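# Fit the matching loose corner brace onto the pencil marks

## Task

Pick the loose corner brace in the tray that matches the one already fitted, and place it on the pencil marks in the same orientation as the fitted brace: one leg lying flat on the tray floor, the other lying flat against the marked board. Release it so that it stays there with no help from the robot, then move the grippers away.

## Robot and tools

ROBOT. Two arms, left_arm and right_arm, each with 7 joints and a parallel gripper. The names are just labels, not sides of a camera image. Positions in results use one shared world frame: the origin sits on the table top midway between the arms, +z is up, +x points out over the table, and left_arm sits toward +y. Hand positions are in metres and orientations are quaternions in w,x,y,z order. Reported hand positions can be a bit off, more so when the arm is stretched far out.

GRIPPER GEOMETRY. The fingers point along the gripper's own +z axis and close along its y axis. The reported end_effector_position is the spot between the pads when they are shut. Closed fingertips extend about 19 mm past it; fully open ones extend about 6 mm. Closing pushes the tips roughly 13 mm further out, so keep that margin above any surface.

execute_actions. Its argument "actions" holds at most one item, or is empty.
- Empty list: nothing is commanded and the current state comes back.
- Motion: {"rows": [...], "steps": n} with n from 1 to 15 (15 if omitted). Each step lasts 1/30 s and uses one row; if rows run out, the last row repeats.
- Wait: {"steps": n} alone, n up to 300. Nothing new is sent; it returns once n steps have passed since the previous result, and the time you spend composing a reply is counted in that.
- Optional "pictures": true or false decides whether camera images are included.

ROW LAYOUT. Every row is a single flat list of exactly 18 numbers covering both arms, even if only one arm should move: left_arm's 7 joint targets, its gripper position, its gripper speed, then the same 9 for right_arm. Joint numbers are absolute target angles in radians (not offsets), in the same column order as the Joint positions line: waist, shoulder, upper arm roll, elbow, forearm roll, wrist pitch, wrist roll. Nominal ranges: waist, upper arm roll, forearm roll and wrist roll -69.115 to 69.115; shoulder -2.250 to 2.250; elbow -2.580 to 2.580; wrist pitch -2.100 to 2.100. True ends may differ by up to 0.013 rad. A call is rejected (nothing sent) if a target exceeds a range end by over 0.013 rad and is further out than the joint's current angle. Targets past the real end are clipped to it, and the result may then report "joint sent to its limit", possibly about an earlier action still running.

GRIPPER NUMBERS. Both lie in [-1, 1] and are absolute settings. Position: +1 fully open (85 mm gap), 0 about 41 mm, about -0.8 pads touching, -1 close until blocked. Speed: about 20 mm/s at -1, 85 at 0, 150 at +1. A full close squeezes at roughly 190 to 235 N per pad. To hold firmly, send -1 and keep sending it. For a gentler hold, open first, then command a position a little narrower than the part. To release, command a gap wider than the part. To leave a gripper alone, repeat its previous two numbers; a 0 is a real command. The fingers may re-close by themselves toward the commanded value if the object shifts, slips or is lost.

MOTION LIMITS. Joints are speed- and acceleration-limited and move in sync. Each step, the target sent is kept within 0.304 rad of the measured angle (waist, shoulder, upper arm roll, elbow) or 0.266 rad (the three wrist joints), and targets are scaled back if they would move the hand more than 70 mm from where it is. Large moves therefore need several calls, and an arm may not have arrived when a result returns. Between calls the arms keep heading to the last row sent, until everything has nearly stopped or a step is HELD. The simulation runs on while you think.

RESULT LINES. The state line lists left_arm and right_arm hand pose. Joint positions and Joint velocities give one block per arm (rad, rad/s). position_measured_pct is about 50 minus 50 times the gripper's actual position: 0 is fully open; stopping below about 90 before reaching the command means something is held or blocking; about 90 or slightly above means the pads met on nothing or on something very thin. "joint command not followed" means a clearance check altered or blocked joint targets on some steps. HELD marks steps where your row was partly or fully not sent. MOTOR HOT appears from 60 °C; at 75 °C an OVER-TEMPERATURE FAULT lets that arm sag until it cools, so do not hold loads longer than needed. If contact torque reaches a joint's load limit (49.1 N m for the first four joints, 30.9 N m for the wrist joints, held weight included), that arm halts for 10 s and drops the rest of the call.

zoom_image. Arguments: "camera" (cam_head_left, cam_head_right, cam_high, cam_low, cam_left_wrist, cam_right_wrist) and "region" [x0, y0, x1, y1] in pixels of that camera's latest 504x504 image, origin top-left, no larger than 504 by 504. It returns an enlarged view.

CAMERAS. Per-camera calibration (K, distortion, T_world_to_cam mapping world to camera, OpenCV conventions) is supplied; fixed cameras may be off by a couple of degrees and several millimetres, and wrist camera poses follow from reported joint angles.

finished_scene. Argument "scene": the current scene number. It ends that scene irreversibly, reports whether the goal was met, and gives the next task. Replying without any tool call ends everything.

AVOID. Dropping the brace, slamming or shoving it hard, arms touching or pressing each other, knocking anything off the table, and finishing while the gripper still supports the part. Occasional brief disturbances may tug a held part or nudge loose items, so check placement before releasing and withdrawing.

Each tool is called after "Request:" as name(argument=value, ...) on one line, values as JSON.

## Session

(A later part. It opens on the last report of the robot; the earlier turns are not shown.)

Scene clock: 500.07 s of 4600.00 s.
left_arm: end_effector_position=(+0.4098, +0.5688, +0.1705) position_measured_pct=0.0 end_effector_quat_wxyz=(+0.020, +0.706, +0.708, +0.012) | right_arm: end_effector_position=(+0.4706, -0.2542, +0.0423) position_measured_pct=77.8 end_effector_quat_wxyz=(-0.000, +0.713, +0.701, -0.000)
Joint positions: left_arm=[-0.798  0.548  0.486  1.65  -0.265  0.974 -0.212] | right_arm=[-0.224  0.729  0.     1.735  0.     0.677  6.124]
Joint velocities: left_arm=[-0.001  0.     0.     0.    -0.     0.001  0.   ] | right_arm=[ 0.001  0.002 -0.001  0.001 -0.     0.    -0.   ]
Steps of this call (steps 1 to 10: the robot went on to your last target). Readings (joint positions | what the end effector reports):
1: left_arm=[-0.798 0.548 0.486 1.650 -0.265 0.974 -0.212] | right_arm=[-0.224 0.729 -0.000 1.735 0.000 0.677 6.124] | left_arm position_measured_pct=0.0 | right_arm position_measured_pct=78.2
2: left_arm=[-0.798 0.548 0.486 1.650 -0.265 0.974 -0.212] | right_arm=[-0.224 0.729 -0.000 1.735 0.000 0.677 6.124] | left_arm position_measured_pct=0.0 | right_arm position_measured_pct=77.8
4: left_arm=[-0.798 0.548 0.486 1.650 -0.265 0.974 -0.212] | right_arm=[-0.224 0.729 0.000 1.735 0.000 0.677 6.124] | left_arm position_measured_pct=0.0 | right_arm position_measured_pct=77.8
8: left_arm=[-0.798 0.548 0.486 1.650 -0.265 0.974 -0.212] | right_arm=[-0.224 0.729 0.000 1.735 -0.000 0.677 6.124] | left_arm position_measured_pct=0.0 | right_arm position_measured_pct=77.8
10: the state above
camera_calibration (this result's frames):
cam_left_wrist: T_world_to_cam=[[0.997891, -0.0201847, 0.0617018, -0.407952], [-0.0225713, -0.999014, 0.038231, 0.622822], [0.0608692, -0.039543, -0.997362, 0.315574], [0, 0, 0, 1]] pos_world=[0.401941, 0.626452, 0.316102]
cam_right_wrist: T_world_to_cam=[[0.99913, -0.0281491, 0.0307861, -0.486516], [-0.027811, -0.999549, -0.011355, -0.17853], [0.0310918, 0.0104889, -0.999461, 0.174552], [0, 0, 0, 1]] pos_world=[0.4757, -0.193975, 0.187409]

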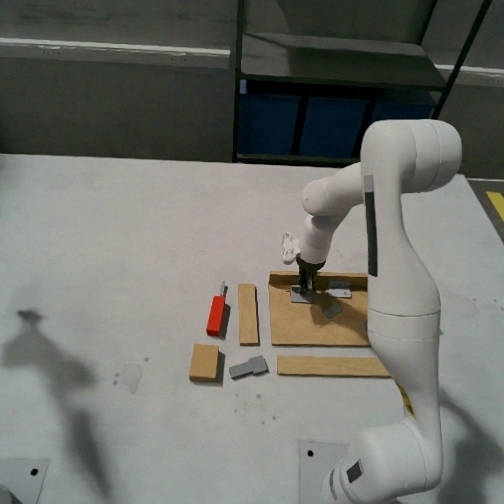

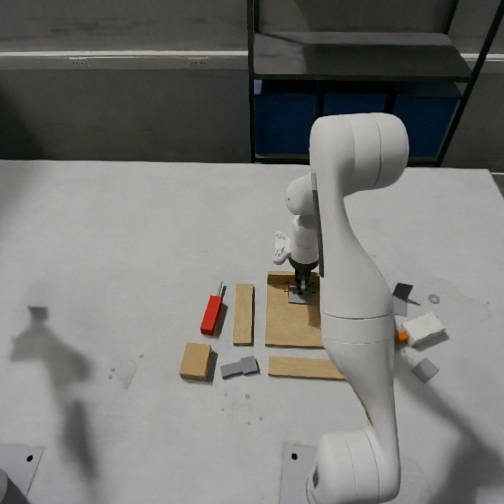

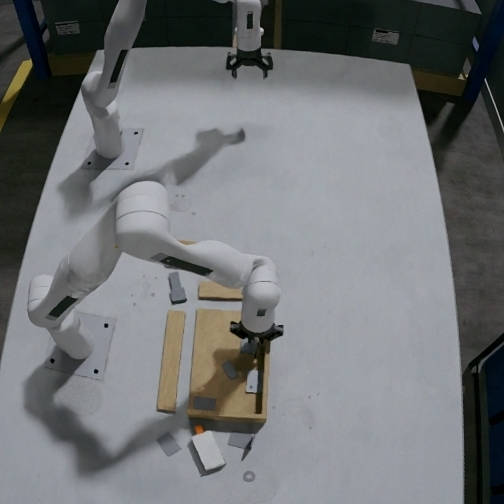

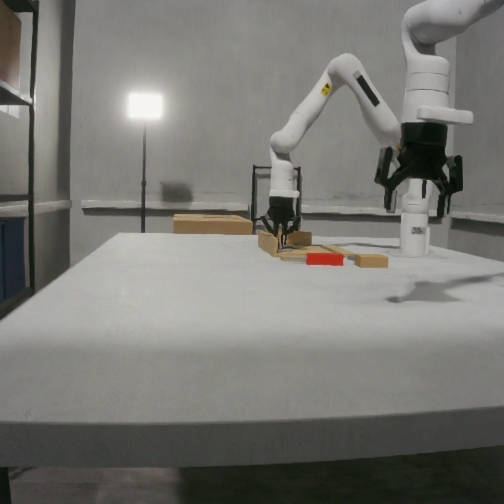

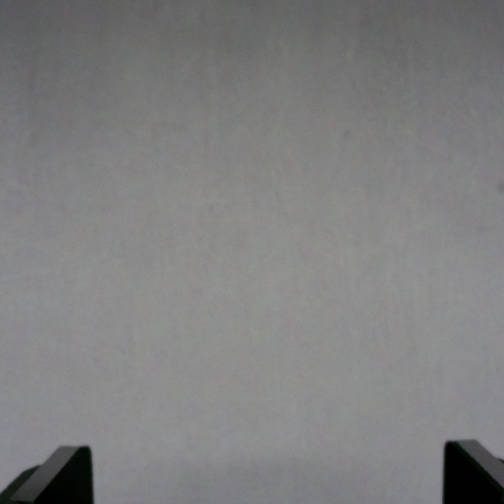

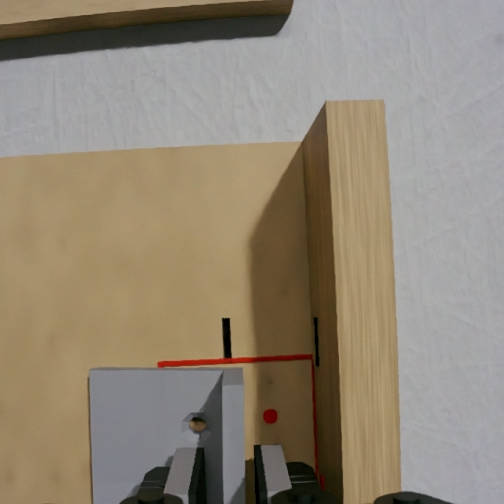

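Request:
execute_actions(actions=[{"rows": [[-0.798,0.548,0.486,1.65,-0.265,0.974,-0.212,1,0, -0.2240,0.6526,0.0,1.7059,0.0,0.7831,6.1236,-0.55,-0.6]], "steps": 12}], pictures=false)

Request:
execute_actions(actions=[{"rows": [[-0.798,0.548,0.486,1.65,-0.265,0.974,-0.212,1,0, -0.2136,0.7160,0.0,1.5691,0.0,0.8565,6.1445,1,0.5]], "steps": 15}], pictures=false)

Request:
execute_actions(actions=[{"steps": 15}])

Scene clock: 552.00 s of 4600.00 s.
left_arm: end_effector_position=(+0.4098, +0.5688, +0.1705) position_measured_pct=0.0 end_effector_quat_wxyz=(+0.020, +0.706, +0.708, +0.012) | right_arm: end_effector_position=(+0.4703, -0.2543, +0.0842) position_measured_pct=77.8 end_effector_quat_wxyz=(-0.000, +0.713, +0.701, -0.001)
Joint positions: left_arm=[-0.798  0.548  0.486  1.65  -0.265  0.974 -0.212] | right_arm=[-0.224  0.654  0.     1.706 -0.     0.783  6.124]
Joint velocities: left_arm=[ 0.    -0.001  0.    -0.    -0.     0.    -0.   ] | right_arm=[ 0.    -0.013 -0.     0.     0.001  0.005 -0.   ]
Steps of this call (steps 1 to 15: the robot went on to your last target; steps 16 to 90: nothing new was sent; then 48.53 s passed at rest; steps 91 to 102: all 12 steps of this action). Readings (joint positions | what the end effector reports):
91: left_arm=[-0.798 0.548 0.486 1.650 -0.265 0.974 -0.212] | right_arm=[-0.224 0.728 -0.000 1.735 0.000 0.678 6.124] | left_arm position_measured_pct=0.0 | right_arm position_measured_pct=77.8
92: left_arm=[-0.798 0.548 0.486 1.650 -0.265 0.974 -0.212] | right_arm=[-0.224 0.723 -0.000 1.734 0.000 0.684 6.124] | left_arm position_measured_pct=0.0 | right_arm position_measured_pct=77.8
94: left_arm=[-0.798 0.548 0.486 1.650 -0.265 0.974 -0.212] | right_arm=[-0.224 0.696 -0.000 1.725 0.000 0.718 6.124] | left_arm position_measured_pct=0.0 | right_arm position_measured_pct=77.8
98: left_arm=[-0.798 0.548 0.486 1.650 -0.265 0.974 -0.212] | right_arm=[-0.224 0.657 0.000 1.706 -0.000 0.778 6.124] | left_arm position_measured_pct=0.0 | right_arm position_measured_pct=77.8
102: the state above

Scene clock: 552.50 s of 4600.00 s.
left_arm: end_effector_position=(+0.4098, +0.5688, +0.1705) position_measured_pct=0.0 end_effector_quat_wxyz=(+0.020, +0.706, +0.708, +0.012) | right_arm: end_effector_position=(+0.5072, -0.2543, +0.0856) position_measured_pct=27.0 end_effector_quat_wxyz=(+0.000, +0.710, +0.705, +0.000)
Joint positions: left_arm=[-0.798  0.548  0.486  1.65  -0.265  0.974 -0.212] | right_arm=[-0.214  0.715  0.     1.569 -0.     0.856  6.144]
Joint velocities: left_arm=[-0.001  0.001 -0.     0.001 -0.    -0.     0.   ] | right_arm=[ 0.001  0.01  -0.001 -0.003  0.001  0.002  0.001]
Steps of this call (steps 1 to 15: all 15 steps of this action). Readings (joint positions | what the end effector reports):
1: left_arm=[-0.798 0.548 0.486 1.650 -0.265 0.974 -0.212] | right_arm=[-0.224 0.654 -0.000 1.705 -0.000 0.783 6.124] | left_arm position_measured_pct=0.0 | right_arm position_measured_pct=77.8
2: left_arm=[-0.798 0.548 0.486 1.650 -0.265 0.974 -0.212] | right_arm=[-0.223 0.657 -0.000 1.700 -0.000 0.786 6.124] | left_arm position_measured_pct=0.0 | right_arm position_measured_pct=77.0
4: left_arm=[-0.798 0.548 0.486 1.650 -0.265 0.974 -0.212] | right_arm=[-0.221 0.671 -0.000 1.675 -0.000 0.800 6.128] | left_arm position_measured_pct=0.0 | right_arm position_measured_pct=71.4
8: left_arm=[-0.798 0.548 0.486 1.650 -0.265 0.974 -0.212] | right_arm=[-0.215 0.706 0.000 1.592 0.000 0.844 6.141] | left_arm position_measured_pct=0.0 | right_arm position_measured_pct=56.0
15: the state above

Scene clock: 553.00 s of 4600.00 s.
left_arm: end_effector_position=(+0.4098, +0.5688, +0.1705) position_measured_pct=0.0 end_effector_quat_wxyz=(+0.020, +0.706, +0.708, +0.012) | right_arm: end_effector_position=(+0.5071, -0.2544, +0.0850) position_measured_pct=0.0 end_effector_quat_wxyz=(+0.000, +0.710, +0.705, +0.000)
Joint positions: left_arm=[-0.798  0.548  0.486  1.65  -0.265  0.974 -0.212] | right_arm=[-0.214  0.716  0.     1.569  0.     0.856  6.144]
Joint velocities: left_arm=[ 0.001  0.001 -0.    -0.001  0.    -0.    -0.   ] | right_arm=[ 0.    -0.     0.001  0.001  0.001  0.    -0.   ]
Steps of this call (steps 1 to 15: the robot went on to your last target). Readings (joint positions | what the end effector reports):
1: left_arm=[-0.798 0.548 0.486 1.650 -0.265 0.974 -0.212] | right_arm=[-0.214 0.715 -0.000 1.569 0.000 0.856 6.144] | left_arm position_measured_pct=0.0 | right_arm position_measured_pct=23.0
2: left_arm=[-0.798 0.548 0.486 1.650 -0.265 0.974 -0.212] | right_arm=[-0.214 0.715 0.000 1.569 0.000 0.856 6.144] | left_arm position_measured_pct=0.0 | right_arm position_measured_pct=19.0
4: left_arm=[-0.798 0.548 0.486 1.650 -0.265 0.974 -0.212] | right_arm=[-0.214 0.716 0.000 1.569 0.000 0.856 6.144] | left_arm position_measured_pct=0.0 | right_arm position_measured_pct=10.7
8: left_arm=[-0.798 0.548 0.486 1.650 -0.265 0.974 -0.212] | right_arm=[-0.214 0.716 0.000 1.569 0.000 0.856 6.144] | left_arm position_measured_pct=0.0 | right_arm position_measured_pct=0.8
15: the state above
All arms were judged still, so your last target was given up. Only a new action makes them travel on or press farther. Fingers that are still opening or closing keep moving.
camera_calibration (this result's frames):
cam_left_wrist: T_world_to_cam=[[0.997891, -0.0201846, 0.0617016, -0.407952], [-0.0225712, -0.999014, 0.0382312, 0.622822], [0.060869, -0.0395432, -0.997362, 0.315574], [0, 0, 0, 1]] pos_world=[0.401941, 0.626452, 0.316101]
cam_right_wrist: T_world_to_cam=[[0.99937, -0.0176558, 0.0307949, -0.521759], [-0.0173132, -0.999786, -0.0113559, -0.182597], [0.0309888, 0.0108156, -0.999461, 0.216286], [0, 0, 0, 1]] pos_world=[0.511566, -0.194109, 0.230164]

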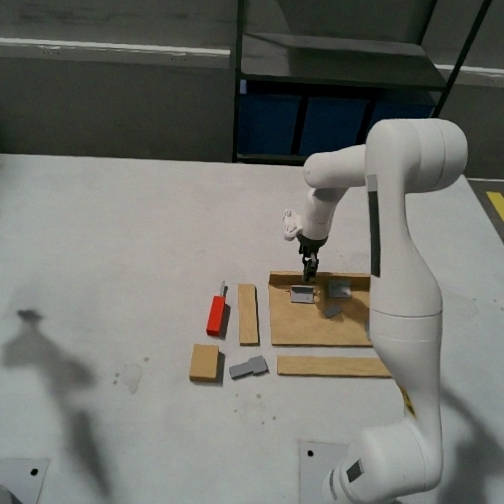

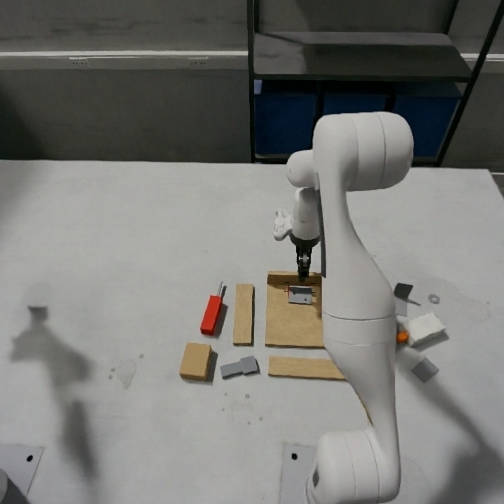

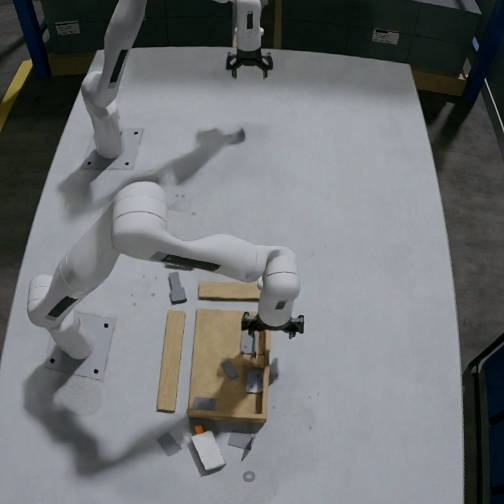

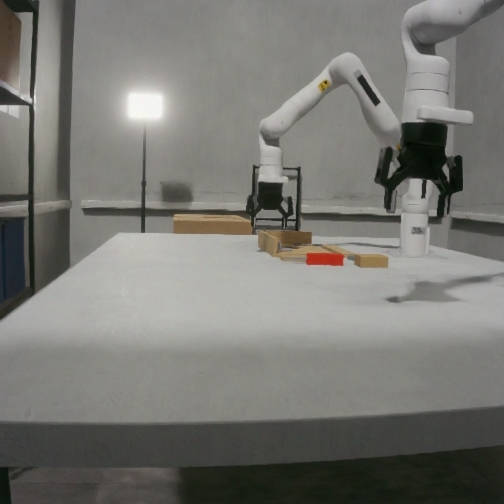

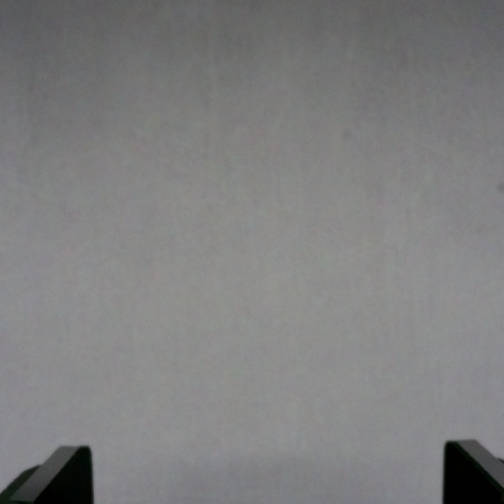

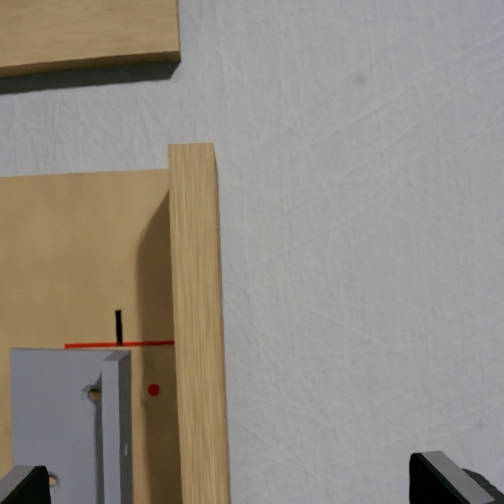

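Request:
execute_actions(actions=[{"rows": [[-0.798,0.548,0.486,1.65,-0.265,0.974,-0.212,1,0, -0.2136,0.8060,0.0,1.6036,0.0,0.7320,6.1445,1,0.5]], "steps": 15}], pictures=false)

Request:
execute_actions(actions=[{"steps": 10}])

Request:
zoom_image(camera="cam_low", region=[235, 195, 325, 265])

Scene clock: 564.67 s of 4600.00 s.
left_arm: end_effector_position=(+0.4098, +0.5688, +0.1705) position_measured_pct=0.0 end_effector_quat_wxyz=(+0.020, +0.706, +0.708, +0.012) | right_arm: end_effector_position=(+0.5073, -0.2544, +0.0314) position_measured_pct=0.0 end_effector_quat_wxyz=(+0.000, +0.710, +0.705, +0.000)
Joint positions: left_arm=[-0.798  0.548  0.486  1.65  -0.265  0.974 -0.212] | right_arm=[-0.214  0.805  0.     1.604  0.     0.732  6.144]
Joint velocities: left_arm=[-0.001  0.     0.     0.     0.     0.     0.   ] | right_arm=[-0.002  0.006 -0.     0.     0.    -0.001 -0.   ]
Steps of this call (steps 1 to 90: nothing new was sent; then 8.17 s passed at rest; steps 91 to 105: all 15 steps of this action). Readings (joint positions | what the end effector reports):
91: left_arm=[-0.798 0.548 0.486 1.650 -0.265 0.974 -0.212] | right_arm=[-0.214 0.717 0.000 1.569 -0.000 0.856 6.145] | left_arm position_measured_pct=0.0 | right_arm position_measured_pct=0.0
92: left_arm=[-0.798 0.548 0.486 1.650 -0.265 0.974 -0.212] | right_arm=[-0.214 0.722 0.000 1.570 -0.000 0.850 6.145] | left_arm position_measured_pct=0.0 | right_arm position_measured_pct=0.0
94: left_arm=[-0.798 0.548 0.486 1.650 -0.265 0.974 -0.212] | right_arm=[-0.214 0.749 0.000 1.579 -0.000 0.815 6.144] | left_arm position_measured_pct=0.0 | right_arm position_measured_pct=0.0
98: left_arm=[-0.798 0.548 0.486 1.650 -0.265 0.974 -0.212] | right_arm=[-0.214 0.799 -0.000 1.602 0.000 0.740 6.145] | left_arm position_measured_pct=0.0 | right_arm position_measured_pct=0.0
105: the state above

Scene clock: 565.00 s of 4600.00 s.
left_arm: end_effector_position=(+0.4098, +0.5688, +0.1705) position_measured_pct=0.0 end_effector_quat_wxyz=(+0.020, +0.706, +0.708, +0.012) | right_arm: end_effector_position=(+0.5071, -0.2544, +0.0310) position_measured_pct=0.0 end_effector_quat_wxyz=(+0.000, +0.710, +0.705, +0.000)
Joint positions: left_arm=[-0.798  0.548  0.486  1.65  -0.265  0.974 -0.212] | right_arm=[-0.214  0.806  0.     1.604  0.     0.732  6.144]
Joint velocities: left_arm=[ 0.     0.     0.     0.001  0.    -0.     0.   ] | right_arm=[ 0.002 -0.001  0.001  0.    -0.001  0.    -0.   ]
Steps of this call (steps 1 to 10: the robot went on to your last target). Readings (joint positions | what the end effector reports):
1: left_arm=[-0.798 0.548 0.486 1.650 -0.265 0.974 -0.212] | right_arm=[-0.214 0.805 0.000 1.604 0.000 0.732 6.144] | left_arm position_measured_pct=0.0 | right_arm position_measured_pct=0.0
2: left_arm=[-0.798 0.548 0.486 1.650 -0.265 0.974 -0.212] | right_arm=[-0.214 0.806 0.000 1.604 0.000 0.732 6.144] | left_arm position_measured_pct=0.0 | right_arm position_measured_pct=0.0
4: left_arm=[-0.798 0.548 0.486 1.650 -0.265 0.974 -0.212] | right_arm=[-0.214 0.806 -0.000 1.604 0.000 0.732 6.144] | left_arm position_measured_pct=0.0 | right_arm position_measured_pct=0.0
8: left_arm=[-0.798 0.548 0.486 1.650 -0.265 0.974 -0.212] | right_arm=[-0.214 0.806 -0.000 1.604 0.000 0.732 6.144] | left_arm position_measured_pct=0.0 | right_arm position_measured_pct=0.0
10: the state above
camera_calibration (this result's frames):
cam_left_wrist: T_world_to_cam=[[0.997891, -0.0201846, 0.0617016, -0.407952], [-0.0225712, -0.999014, 0.0382312, 0.622822], [0.060869, -0.0395432, -0.997362, 0.315574], [0, 0, 0, 1]] pos_world=[0.401941, 0.626452, 0.316101]
cam_right_wrist: T_world_to_cam=[[0.999369, -0.0176568, 0.0308081, -0.520102], [-0.017314, -0.999786, -0.0113583, -0.183209], [0.031002, 0.0108177, -0.999461, 0.162309], [0, 0, 0, 1]] pos_world=[0.51157, -0.194109, 0.176164]

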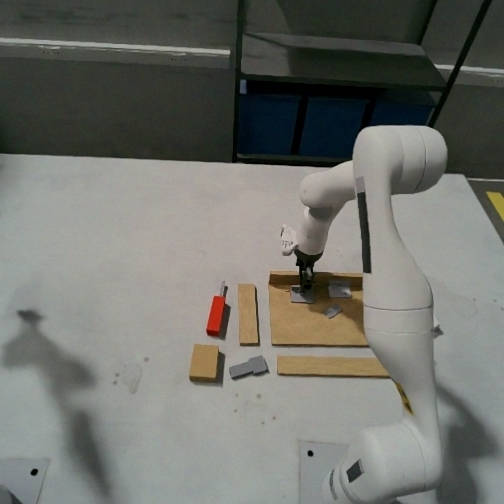

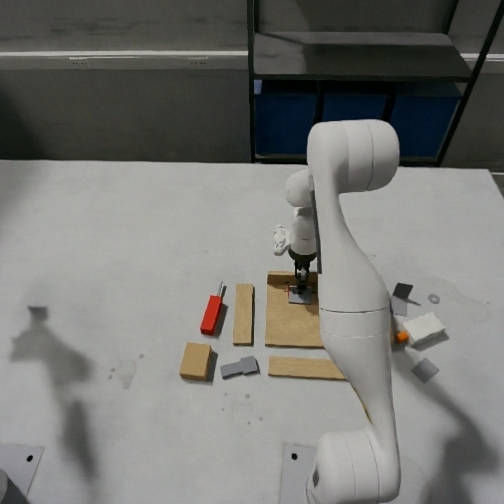

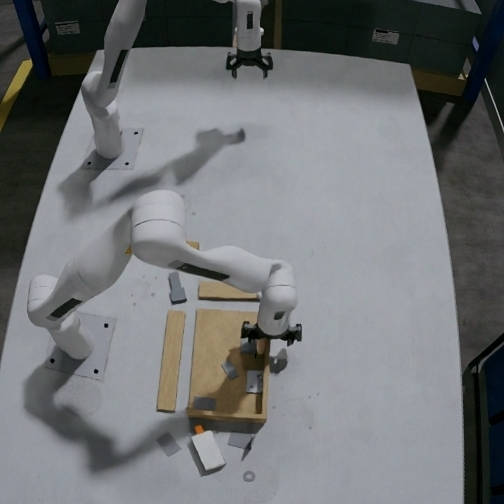

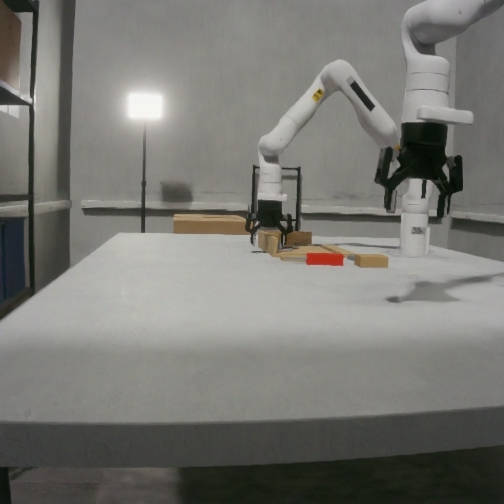

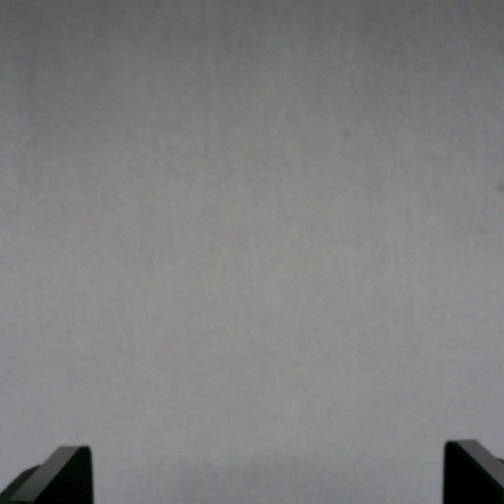

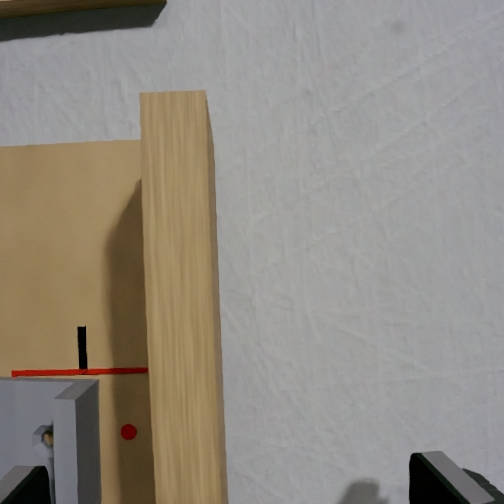

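Region (235, 195, 325, 265) of cam_low's 504x504 image, scaled by 5.600, with more detail than that image has.

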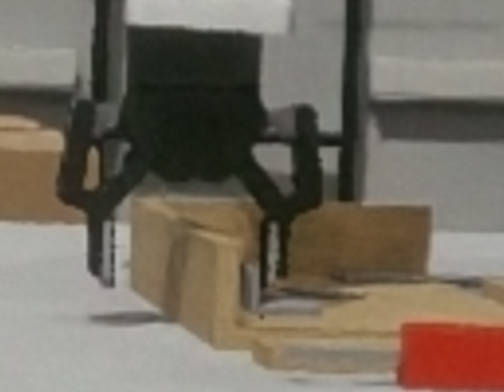

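Request:
execute_actions(actions=[{"rows": [[-0.798,0.548,0.486,1.65,-0.265,0.974,-0.212,1,0, -0.2136,0.7954,0.0,1.6009,0.0,0.7453,6.1445,0.417,-0.5]], "steps": 15}], pictures=false)

Request:
execute_actions(actions=[{"rows": [[-0.798,0.548,0.486,1.65,-0.265,0.974,-0.212,1,0, -0.2136,0.7885,0.0,1.5989,0.0,0.7542,6.1445,-0.04,-0.6]], "steps": 15}], pictures=false)

Request:
execute_actions(actions=[{"steps": 15}])

Scene clock: 619.70 s of 4600.00 s.
left_arm: end_effector_position=(+0.4098, +0.5688, +0.1705) position_measured_pct=0.0 end_effector_quat_wxyz=(+0.020, +0.706, +0.708, +0.012) | right_arm: end_effector_position=(+0.5070, -0.2544, +0.0370) position_measured_pct=22.6 end_effector_quat_wxyz=(-0.000, +0.710, +0.705, -0.000)
Joint positions: left_arm=[-0.798  0.548  0.486  1.65  -0.265  0.974 -0.212] | right_arm=[-0.214  0.795 -0.     1.601 -0.     0.745  6.144]
Joint velocities: left_arm=[-0.     0.    -0.    -0.     0.     0.001  0.   ] | right_arm=[-0.    -0.001 -0.001  0.001  0.001 -0.    -0.   ]
Steps of this call (steps 1 to 15: the robot went on to your last target; steps 16 to 90: nothing new was sent; then 51.20 s passed at rest; steps 91 to 105: all 15 steps of this action). Readings (joint positions | what the end effector reports):
91: left_arm=[-0.798 0.548 0.486 1.650 -0.265 0.974 -0.212] | right_arm=[-0.214 0.805 -0.000 1.604 0.000 0.733 6.144] | left_arm position_measured_pct=0.0 | right_arm position_measured_pct=0.0
92: left_arm=[-0.798 0.548 0.486 1.650 -0.265 0.974 -0.212] | right_arm=[-0.214 0.802 -0.000 1.603 0.000 0.736 6.145] | left_arm position_measured_pct=0.0 | right_arm position_measured_pct=0.4
94: left_arm=[-0.798 0.548 0.486 1.650 -0.265 0.974 -0.212] | right_arm=[-0.214 0.798 0.000 1.601 -0.000 0.742 6.144] | left_arm position_measured_pct=0.0 | right_arm position_measured_pct=2.8
98: left_arm=[-0.798 0.548 0.486 1.650 -0.265 0.974 -0.212] | right_arm=[-0.214 0.796 0.000 1.601 -0.000 0.745 6.144] | left_arm position_measured_pct=0.0 | right_arm position_measured_pct=9.9
105: the state above

Scene clock: 620.20 s of 4600.00 s.
left_arm: end_effector_position=(+0.4098, +0.5688, +0.1705) position_measured_pct=0.0 end_effector_quat_wxyz=(+0.020, +0.706, +0.708, +0.012) | right_arm: end_effector_position=(+0.5070, -0.2544, +0.0410) position_measured_pct=47.6 end_effector_quat_wxyz=(-0.000, +0.710, +0.705, -0.000)
Joint positions: left_arm=[-0.798  0.548  0.486  1.65  -0.265  0.974 -0.212] | right_arm=[-0.214  0.789 -0.     1.599 -0.     0.754  6.144]
Joint velocities: left_arm=[ 0.    -0.     0.    -0.001  0.    -0.     0.   ] | right_arm=[ 0.     0.001 -0.     0.001 -0.     0.     0.   ]
Steps of this call (steps 1 to 15: all 15 steps of this action). Readings (joint positions | what the end effector reports):
1: left_arm=[-0.798 0.548 0.486 1.650 -0.265 0.974 -0.212] | right_arm=[-0.214 0.795 -0.000 1.601 -0.000 0.746 6.144] | left_arm position_measured_pct=0.0 | right_arm position_measured_pct=24.6
2: left_arm=[-0.798 0.548 0.486 1.650 -0.265 0.974 -0.212] | right_arm=[-0.214 0.793 -0.000 1.601 -0.000 0.749 6.145] | left_arm position_measured_pct=0.0 | right_arm position_measured_pct=26.2
4: left_arm=[-0.798 0.548 0.486 1.650 -0.265 0.974 -0.212] | right_arm=[-0.214 0.790 -0.000 1.599 -0.000 0.752 6.144] | left_arm position_measured_pct=0.0 | right_arm position_measured_pct=29.8
8: left_arm=[-0.798 0.548 0.486 1.650 -0.265 0.974 -0.212] | right_arm=[-0.214 0.789 -0.000 1.599 -0.000 0.754 6.144] | left_arm position_measured_pct=0.0 | right_arm position_measured_pct=36.1
15: the state above

Scene clock: 620.70 s of 4600.00 s.
left_arm: end_effector_position=(+0.4098, +0.5688, +0.1705) position_measured_pct=0.0 end_effector_quat_wxyz=(+0.020, +0.706, +0.708, +0.012) | right_arm: end_effector_position=(+0.5070, -0.2544, +0.0410) position_measured_pct=52.0 end_effector_quat_wxyz=(-0.000, +0.710, +0.705, -0.000)
Joint positions: left_arm=[-0.798  0.548  0.486  1.65  -0.265  0.974 -0.212] | right_arm=[-0.214  0.788 -0.     1.599 -0.     0.754  6.144]
Joint velocities: left_arm=[ 0.  0. -0. -0.  0.  0.  0.] | right_arm=[ 0.     0.001 -0.    -0.     0.001 -0.     0.   ]
Steps of this call (steps 1 to 15: the robot went on to your last target). Readings (joint positions | what the end effector reports):
1: left_arm=[-0.798 0.548 0.486 1.650 -0.265 0.974 -0.212] | right_arm=[-0.214 0.789 -0.000 1.599 -0.000 0.754 6.144] | left_arm position_measured_pct=0.0 | right_arm position_measured_pct=49.2
2: left_arm=[-0.798 0.548 0.486 1.650 -0.265 0.974 -0.212] | right_arm=[-0.214 0.789 -0.000 1.599 -0.000 0.754 6.144] | left_arm position_measured_pct=0.0 | right_arm position_measured_pct=50.4
4: left_arm=[-0.798 0.548 0.486 1.650 -0.265 0.974 -0.212] | right_arm=[-0.214 0.789 -0.000 1.599 -0.000 0.754 6.144] | left_arm position_measured_pct=0.0 | right_arm position_measured_pct=51.6
8: left_arm=[-0.798 0.548 0.486 1.650 -0.265 0.974 -0.212] | right_arm=[-0.214 0.789 -0.000 1.599 -0.000 0.754 6.144] | left_arm position_measured_pct=0.0 | right_arm position_measured_pct=52.0
15: the state above
All arms were judged still, so your last target was given up. Only a new action makes them travel on or press farther. Fingers that are still opening or closing keep moving.
camera_calibration (this result's frames):
cam_left_wrist: T_world_to_cam=[[0.997891, -0.0201842, 0.0617016, -0.407952], [-0.0225709, -0.999014, 0.0382311, 0.622822], [0.0608691, -0.0395431, -0.997362, 0.315574], [0, 0, 0, 1]] pos_world=[0.401941, 0.626452, 0.316101]
cam_right_wrist: T_world_to_cam=[[0.999377, -0.017646, 0.0305703, -0.520298], [-0.0173064, -0.999786, -0.0113395, -0.183102], [0.0307638, 0.0108034, -0.999468, 0.17238], [0, 0, 0, 1]] pos_world=[0.511502, -0.194106, 0.186118]

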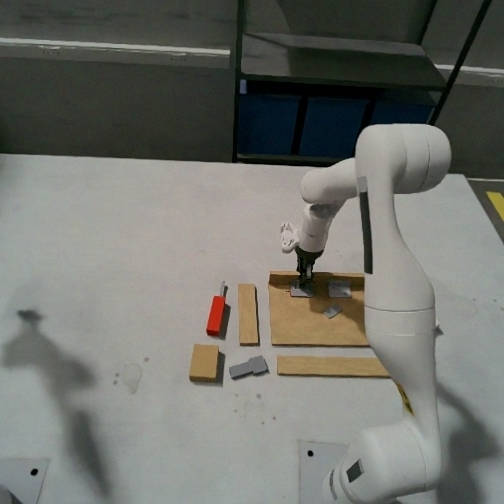

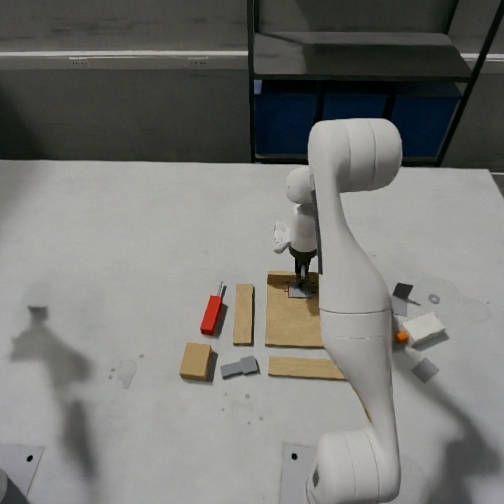

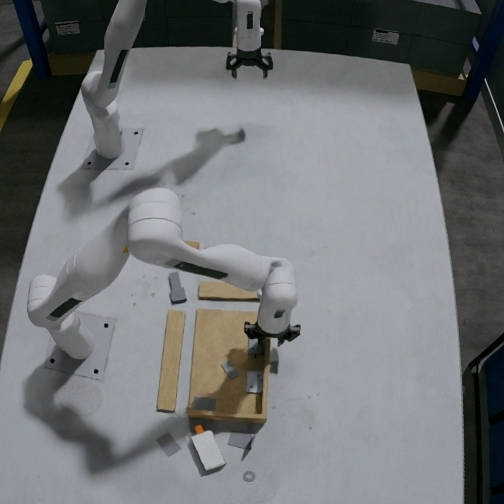

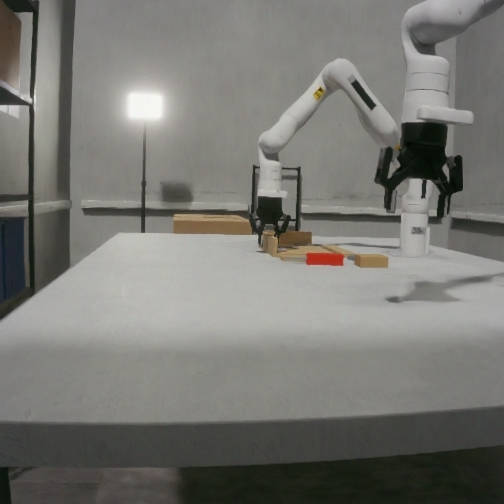

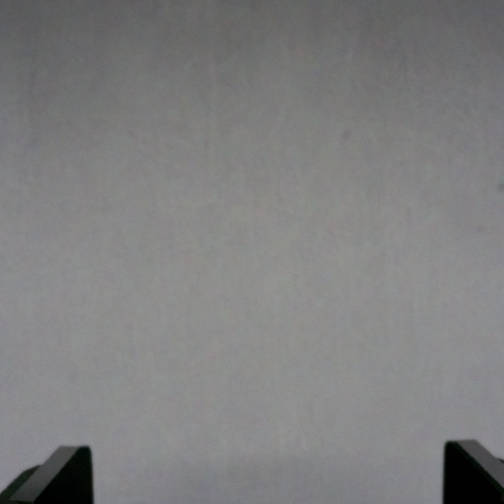

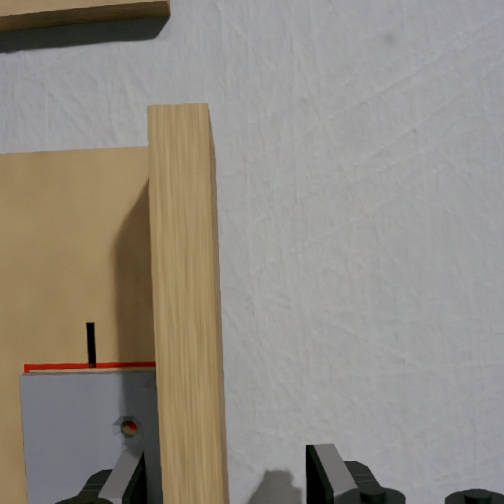

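Request:
zoom_image(camera="cam_right_wrist", region=[0, 340, 240, 504])

Region (0, 340, 240, 504) of cam_right_wrist's 504x504 image, scaled by 2.100; it fills the top 344 rows of this view, and the rest is white.

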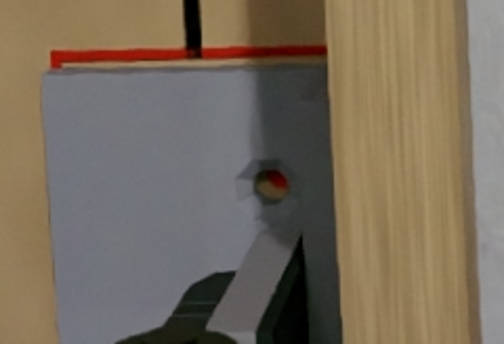

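Request:
execute_actions(actions=[{"rows": [[-0.798,0.548,0.486,1.65,-0.265,0.974,-0.212,1,0, -0.2136,0.7885,0.0,1.5989,0.0,0.7542,6.1445,-0.07,-1]], "steps": 15}], pictures=true)

Request:
zoom_image(camera="cam_right_wrist", region=[0, 340, 240, 504])

Scene clock: 658.70 s of 4600.00 s.
left_arm: end_effector_position=(+0.4098, +0.5688, +0.1705) position_measured_pct=0.0 end_effector_quat_wxyz=(+0.020, +0.706, +0.708, +0.012) | right_arm: end_effector_position=(+0.5070, -0.2544, +0.0410) position_measured_pct=53.2 end_effector_quat_wxyz=(-0.000, +0.710, +0.705, -0.000)
Joint positions: left_arm=[-0.798  0.548  0.486  1.65  -0.265  0.974 -0.212] | right_arm=[-0.214  0.788 -0.     1.599 -0.     0.754  6.144]
Joint velocities: left_arm=[ 0.     0.001  0.    -0.001 -0.     0.    -0.   ] | right_arm=[-0.001  0.     0.     0.001 -0.     0.     0.   ]
Steps of this call (steps 1 to 90: nothing new was sent; then 34.50 s passed at rest; steps 91 to 105: all 15 steps of this action). Readings (joint positions | what the end effector reports):
91: left_arm=[-0.798 0.548 0.486 1.650 -0.265 0.974 -0.212] | right_arm=[-0.214 0.788 -0.000 1.599 -0.000 0.754 6.144] | left_arm position_measured_pct=0.0 | right_arm position_measured_pct=52.0
92: left_arm=[-0.798 0.548 0.486 1.650 -0.265 0.974 -0.212] | right_arm=[-0.214 0.788 -0.000 1.599 -0.000 0.754 6.144] | left_arm position_measured_pct=0.0 | right_arm position_measured_pct=52.4
94: left_arm=[-0.798 0.548 0.486 1.650 -0.265 0.974 -0.212] | right_arm=[-0.214 0.788 -0.000 1.599 -0.000 0.754 6.144] | left_arm position_measured_pct=0.0 | right_arm position_measured_pct=52.8
98: left_arm=[-0.798 0.548 0.486 1.650 -0.265 0.974 -0.212] | right_arm=[-0.214 0.788 -0.000 1.599 -0.000 0.754 6.144] | left_arm position_measured_pct=0.0 | right_arm position_measured_pct=53.2
105: the state above
camera_calibration (this result's frames):
cam_left_wrist: T_world_to_cam=[[0.997891, -0.0201845, 0.0617014, -0.407952], [-0.0225712, -0.999014, 0.0382311, 0.622822], [0.0608689, -0.0395431, -0.997362, 0.315574], [0, 0, 0, 1]] pos_world=[0.401941, 0.626452, 0.316101]
cam_right_wrist: T_world_to_cam=[[0.999377, -0.0176463, 0.030573, -0.520299], [-0.0173066, -0.999786, -0.0113403, -0.183102], [0.0307666, 0.0108041, -0.999468, 0.172381], [0, 0, 0, 1]] pos_world=[0.511503, -0.194106, 0.18612]

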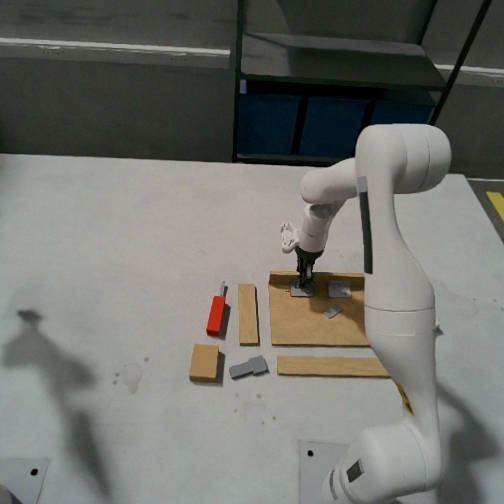

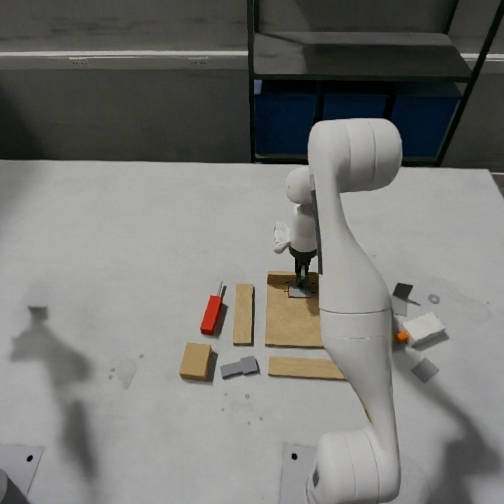

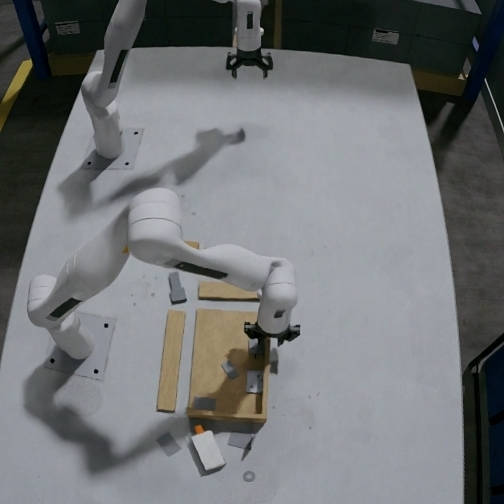

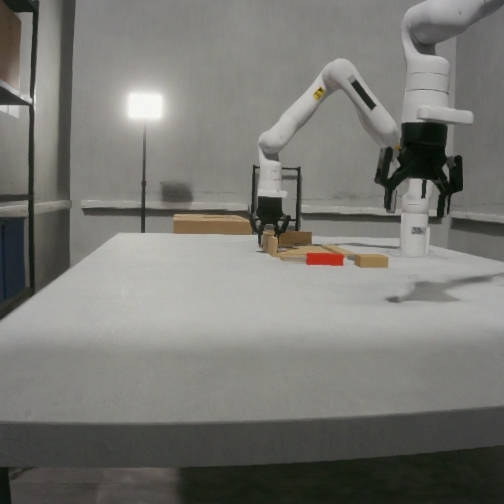

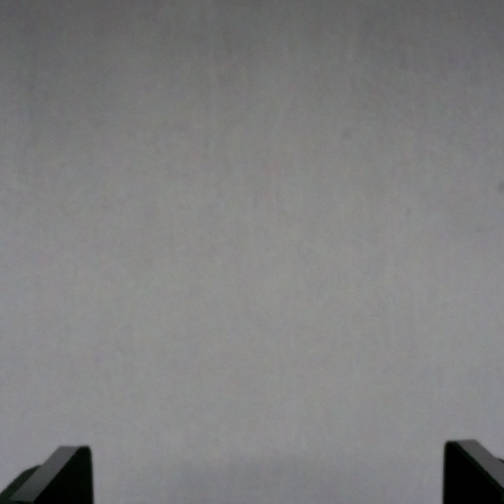

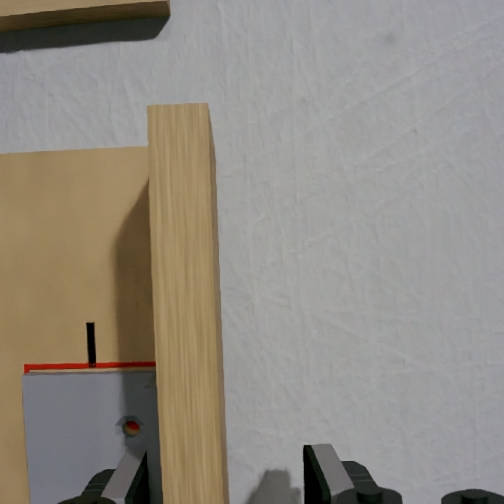

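Region (0, 340, 240, 504) of cam_right_wrist's 504x504 image, scaled by 2.100; it fills the top 344 rows of this view, and the rest is white.

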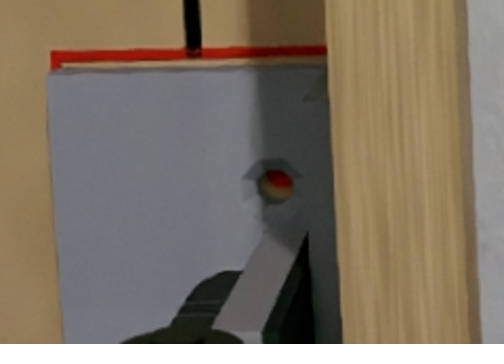

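Request:
execute_actions(actions=[{"rows": [[-0.798,0.548,0.486,1.65,-0.265,0.974,-0.212,1,0, -0.2136,0.7885,0.0,1.5989,0.0,0.7542,6.1445,-0.10,-1]], "steps": 15}], pictures=true)

Request:
zoom_image(camera="cam_right_wrist", region=[0, 340, 240, 504])

Scene clock: 674.37 s of 4600.00 s.
left_arm: end_effector_position=(+0.4098, +0.5688, +0.1705) position_measured_pct=0.0 end_effector_quat_wxyz=(+0.020, +0.706, +0.708, +0.012) | right_arm: end_effector_position=(+0.5069, -0.2544, +0.0410) position_measured_pct=54.8 end_effector_quat_wxyz=(-0.000, +0.710, +0.705, -0.000)
Joint positions: left_arm=[-0.798  0.548  0.486  1.65  -0.265  0.974 -0.212] | right_arm=[-0.214  0.788 -0.     1.599 -0.     0.754  6.145]
Joint velocities: left_arm=[ 0.001 -0.001 -0.    -0.     0.     0.    -0.   ] | right_arm=[ 0.001  0.001 -0.    -0.001 -0.    -0.    -0.   ]
Steps of this call (steps 1 to 15: the robot went on to your last target; steps 16 to 90: nothing new was sent; then 12.17 s passed at rest; steps 91 to 105: all 15 steps of this action). Readings (joint positions | what the end effector reports):
91: left_arm=[-0.798 0.548 0.486 1.650 -0.265 0.974 -0.212] | right_arm=[-0.214 0.788 -0.000 1.599 -0.000 0.754 6.144] | left_arm position_measured_pct=0.0 | right_arm position_measured_pct=53.2
92: left_arm=[-0.798 0.548 0.486 1.650 -0.265 0.974 -0.212] | right_arm=[-0.214 0.788 -0.000 1.599 -0.000 0.754 6.144] | left_arm position_measured_pct=0.0 | right_arm position_measured_pct=53.6
94: left_arm=[-0.798 0.548 0.486 1.650 -0.265 0.974 -0.212] | right_arm=[-0.214 0.788 -0.000 1.599 -0.000 0.754 6.145] | left_arm position_measured_pct=0.0 | right_arm position_measured_pct=54.4
98: left_arm=[-0.798 0.548 0.486 1.650 -0.265 0.974 -0.212] | right_arm=[-0.214 0.788 -0.000 1.599 -0.000 0.754 6.145] | left_arm position_measured_pct=0.0 | right_arm position_measured_pct=54.8
105: the state above
camera_calibration (this result's frames):
cam_left_wrist: T_world_to_cam=[[0.997891, -0.0201845, 0.0617017, -0.407952], [-0.0225711, -0.999014, 0.038231, 0.622822], [0.0608692, -0.0395431, -0.997362, 0.315574], [0, 0, 0, 1]] pos_world=[0.401941, 0.626452, 0.316102]
cam_right_wrist: T_world_to_cam=[[0.999387, -0.0176134, 0.0302449, -0.520143], [-0.0172781, -0.999787, -0.0113114, -0.183118], [0.0304377, 0.0107819, -0.999479, 0.172516], [0, 0, 0, 1]] pos_world=[0.511409, -0.194101, 0.186086]

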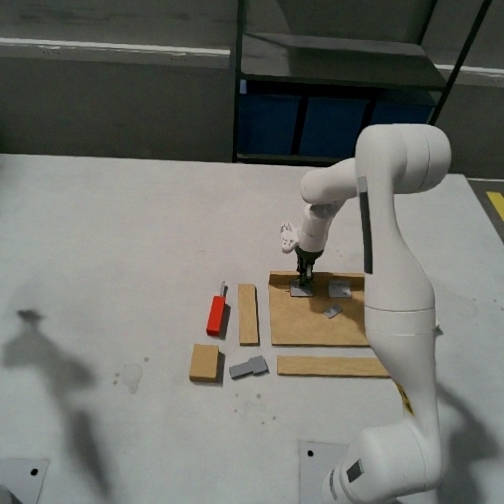

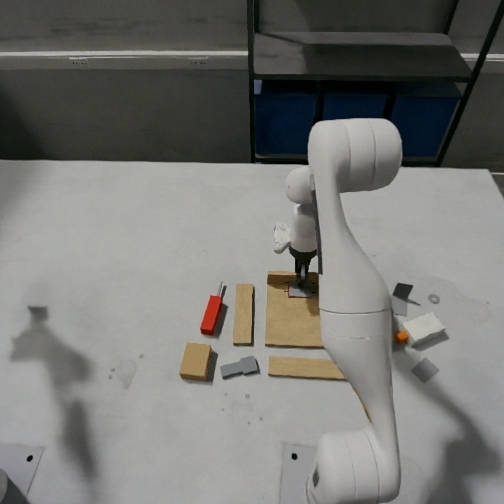

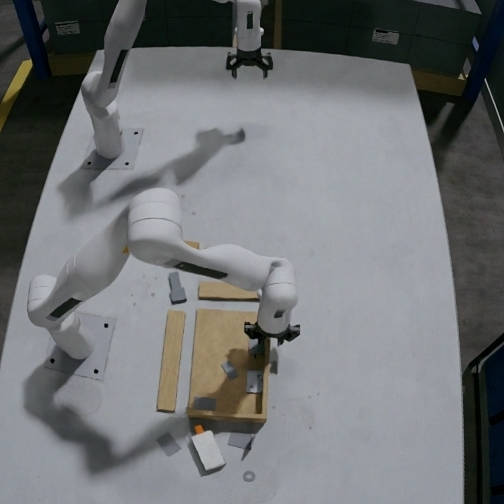

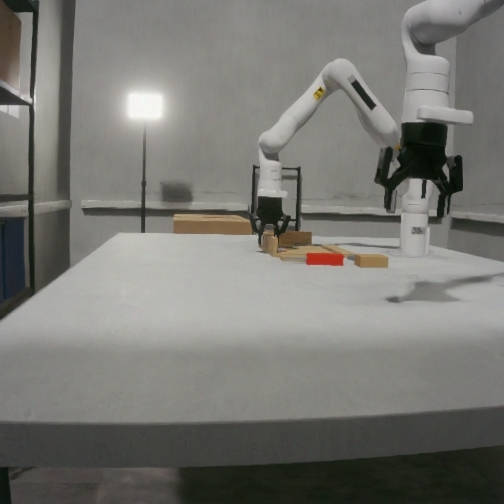

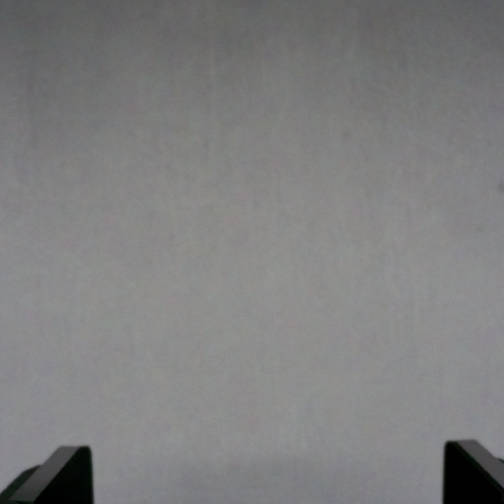

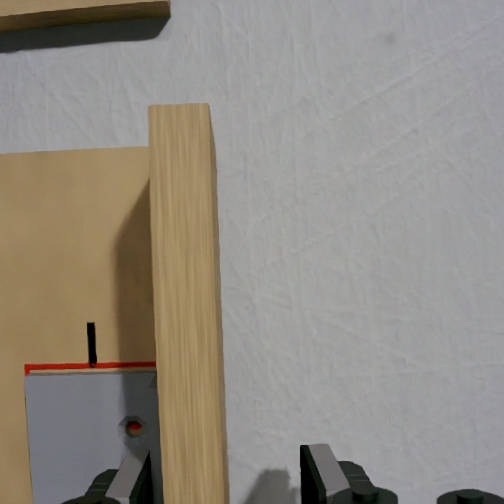

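Region (0, 340, 240, 504) of cam_right_wrist's 504x504 image, scaled by 2.100; it fills the top 344 rows of this view, and the rest is white.

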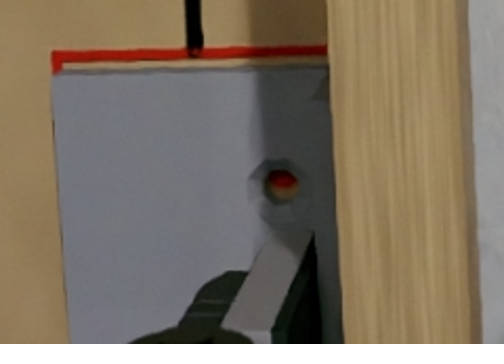

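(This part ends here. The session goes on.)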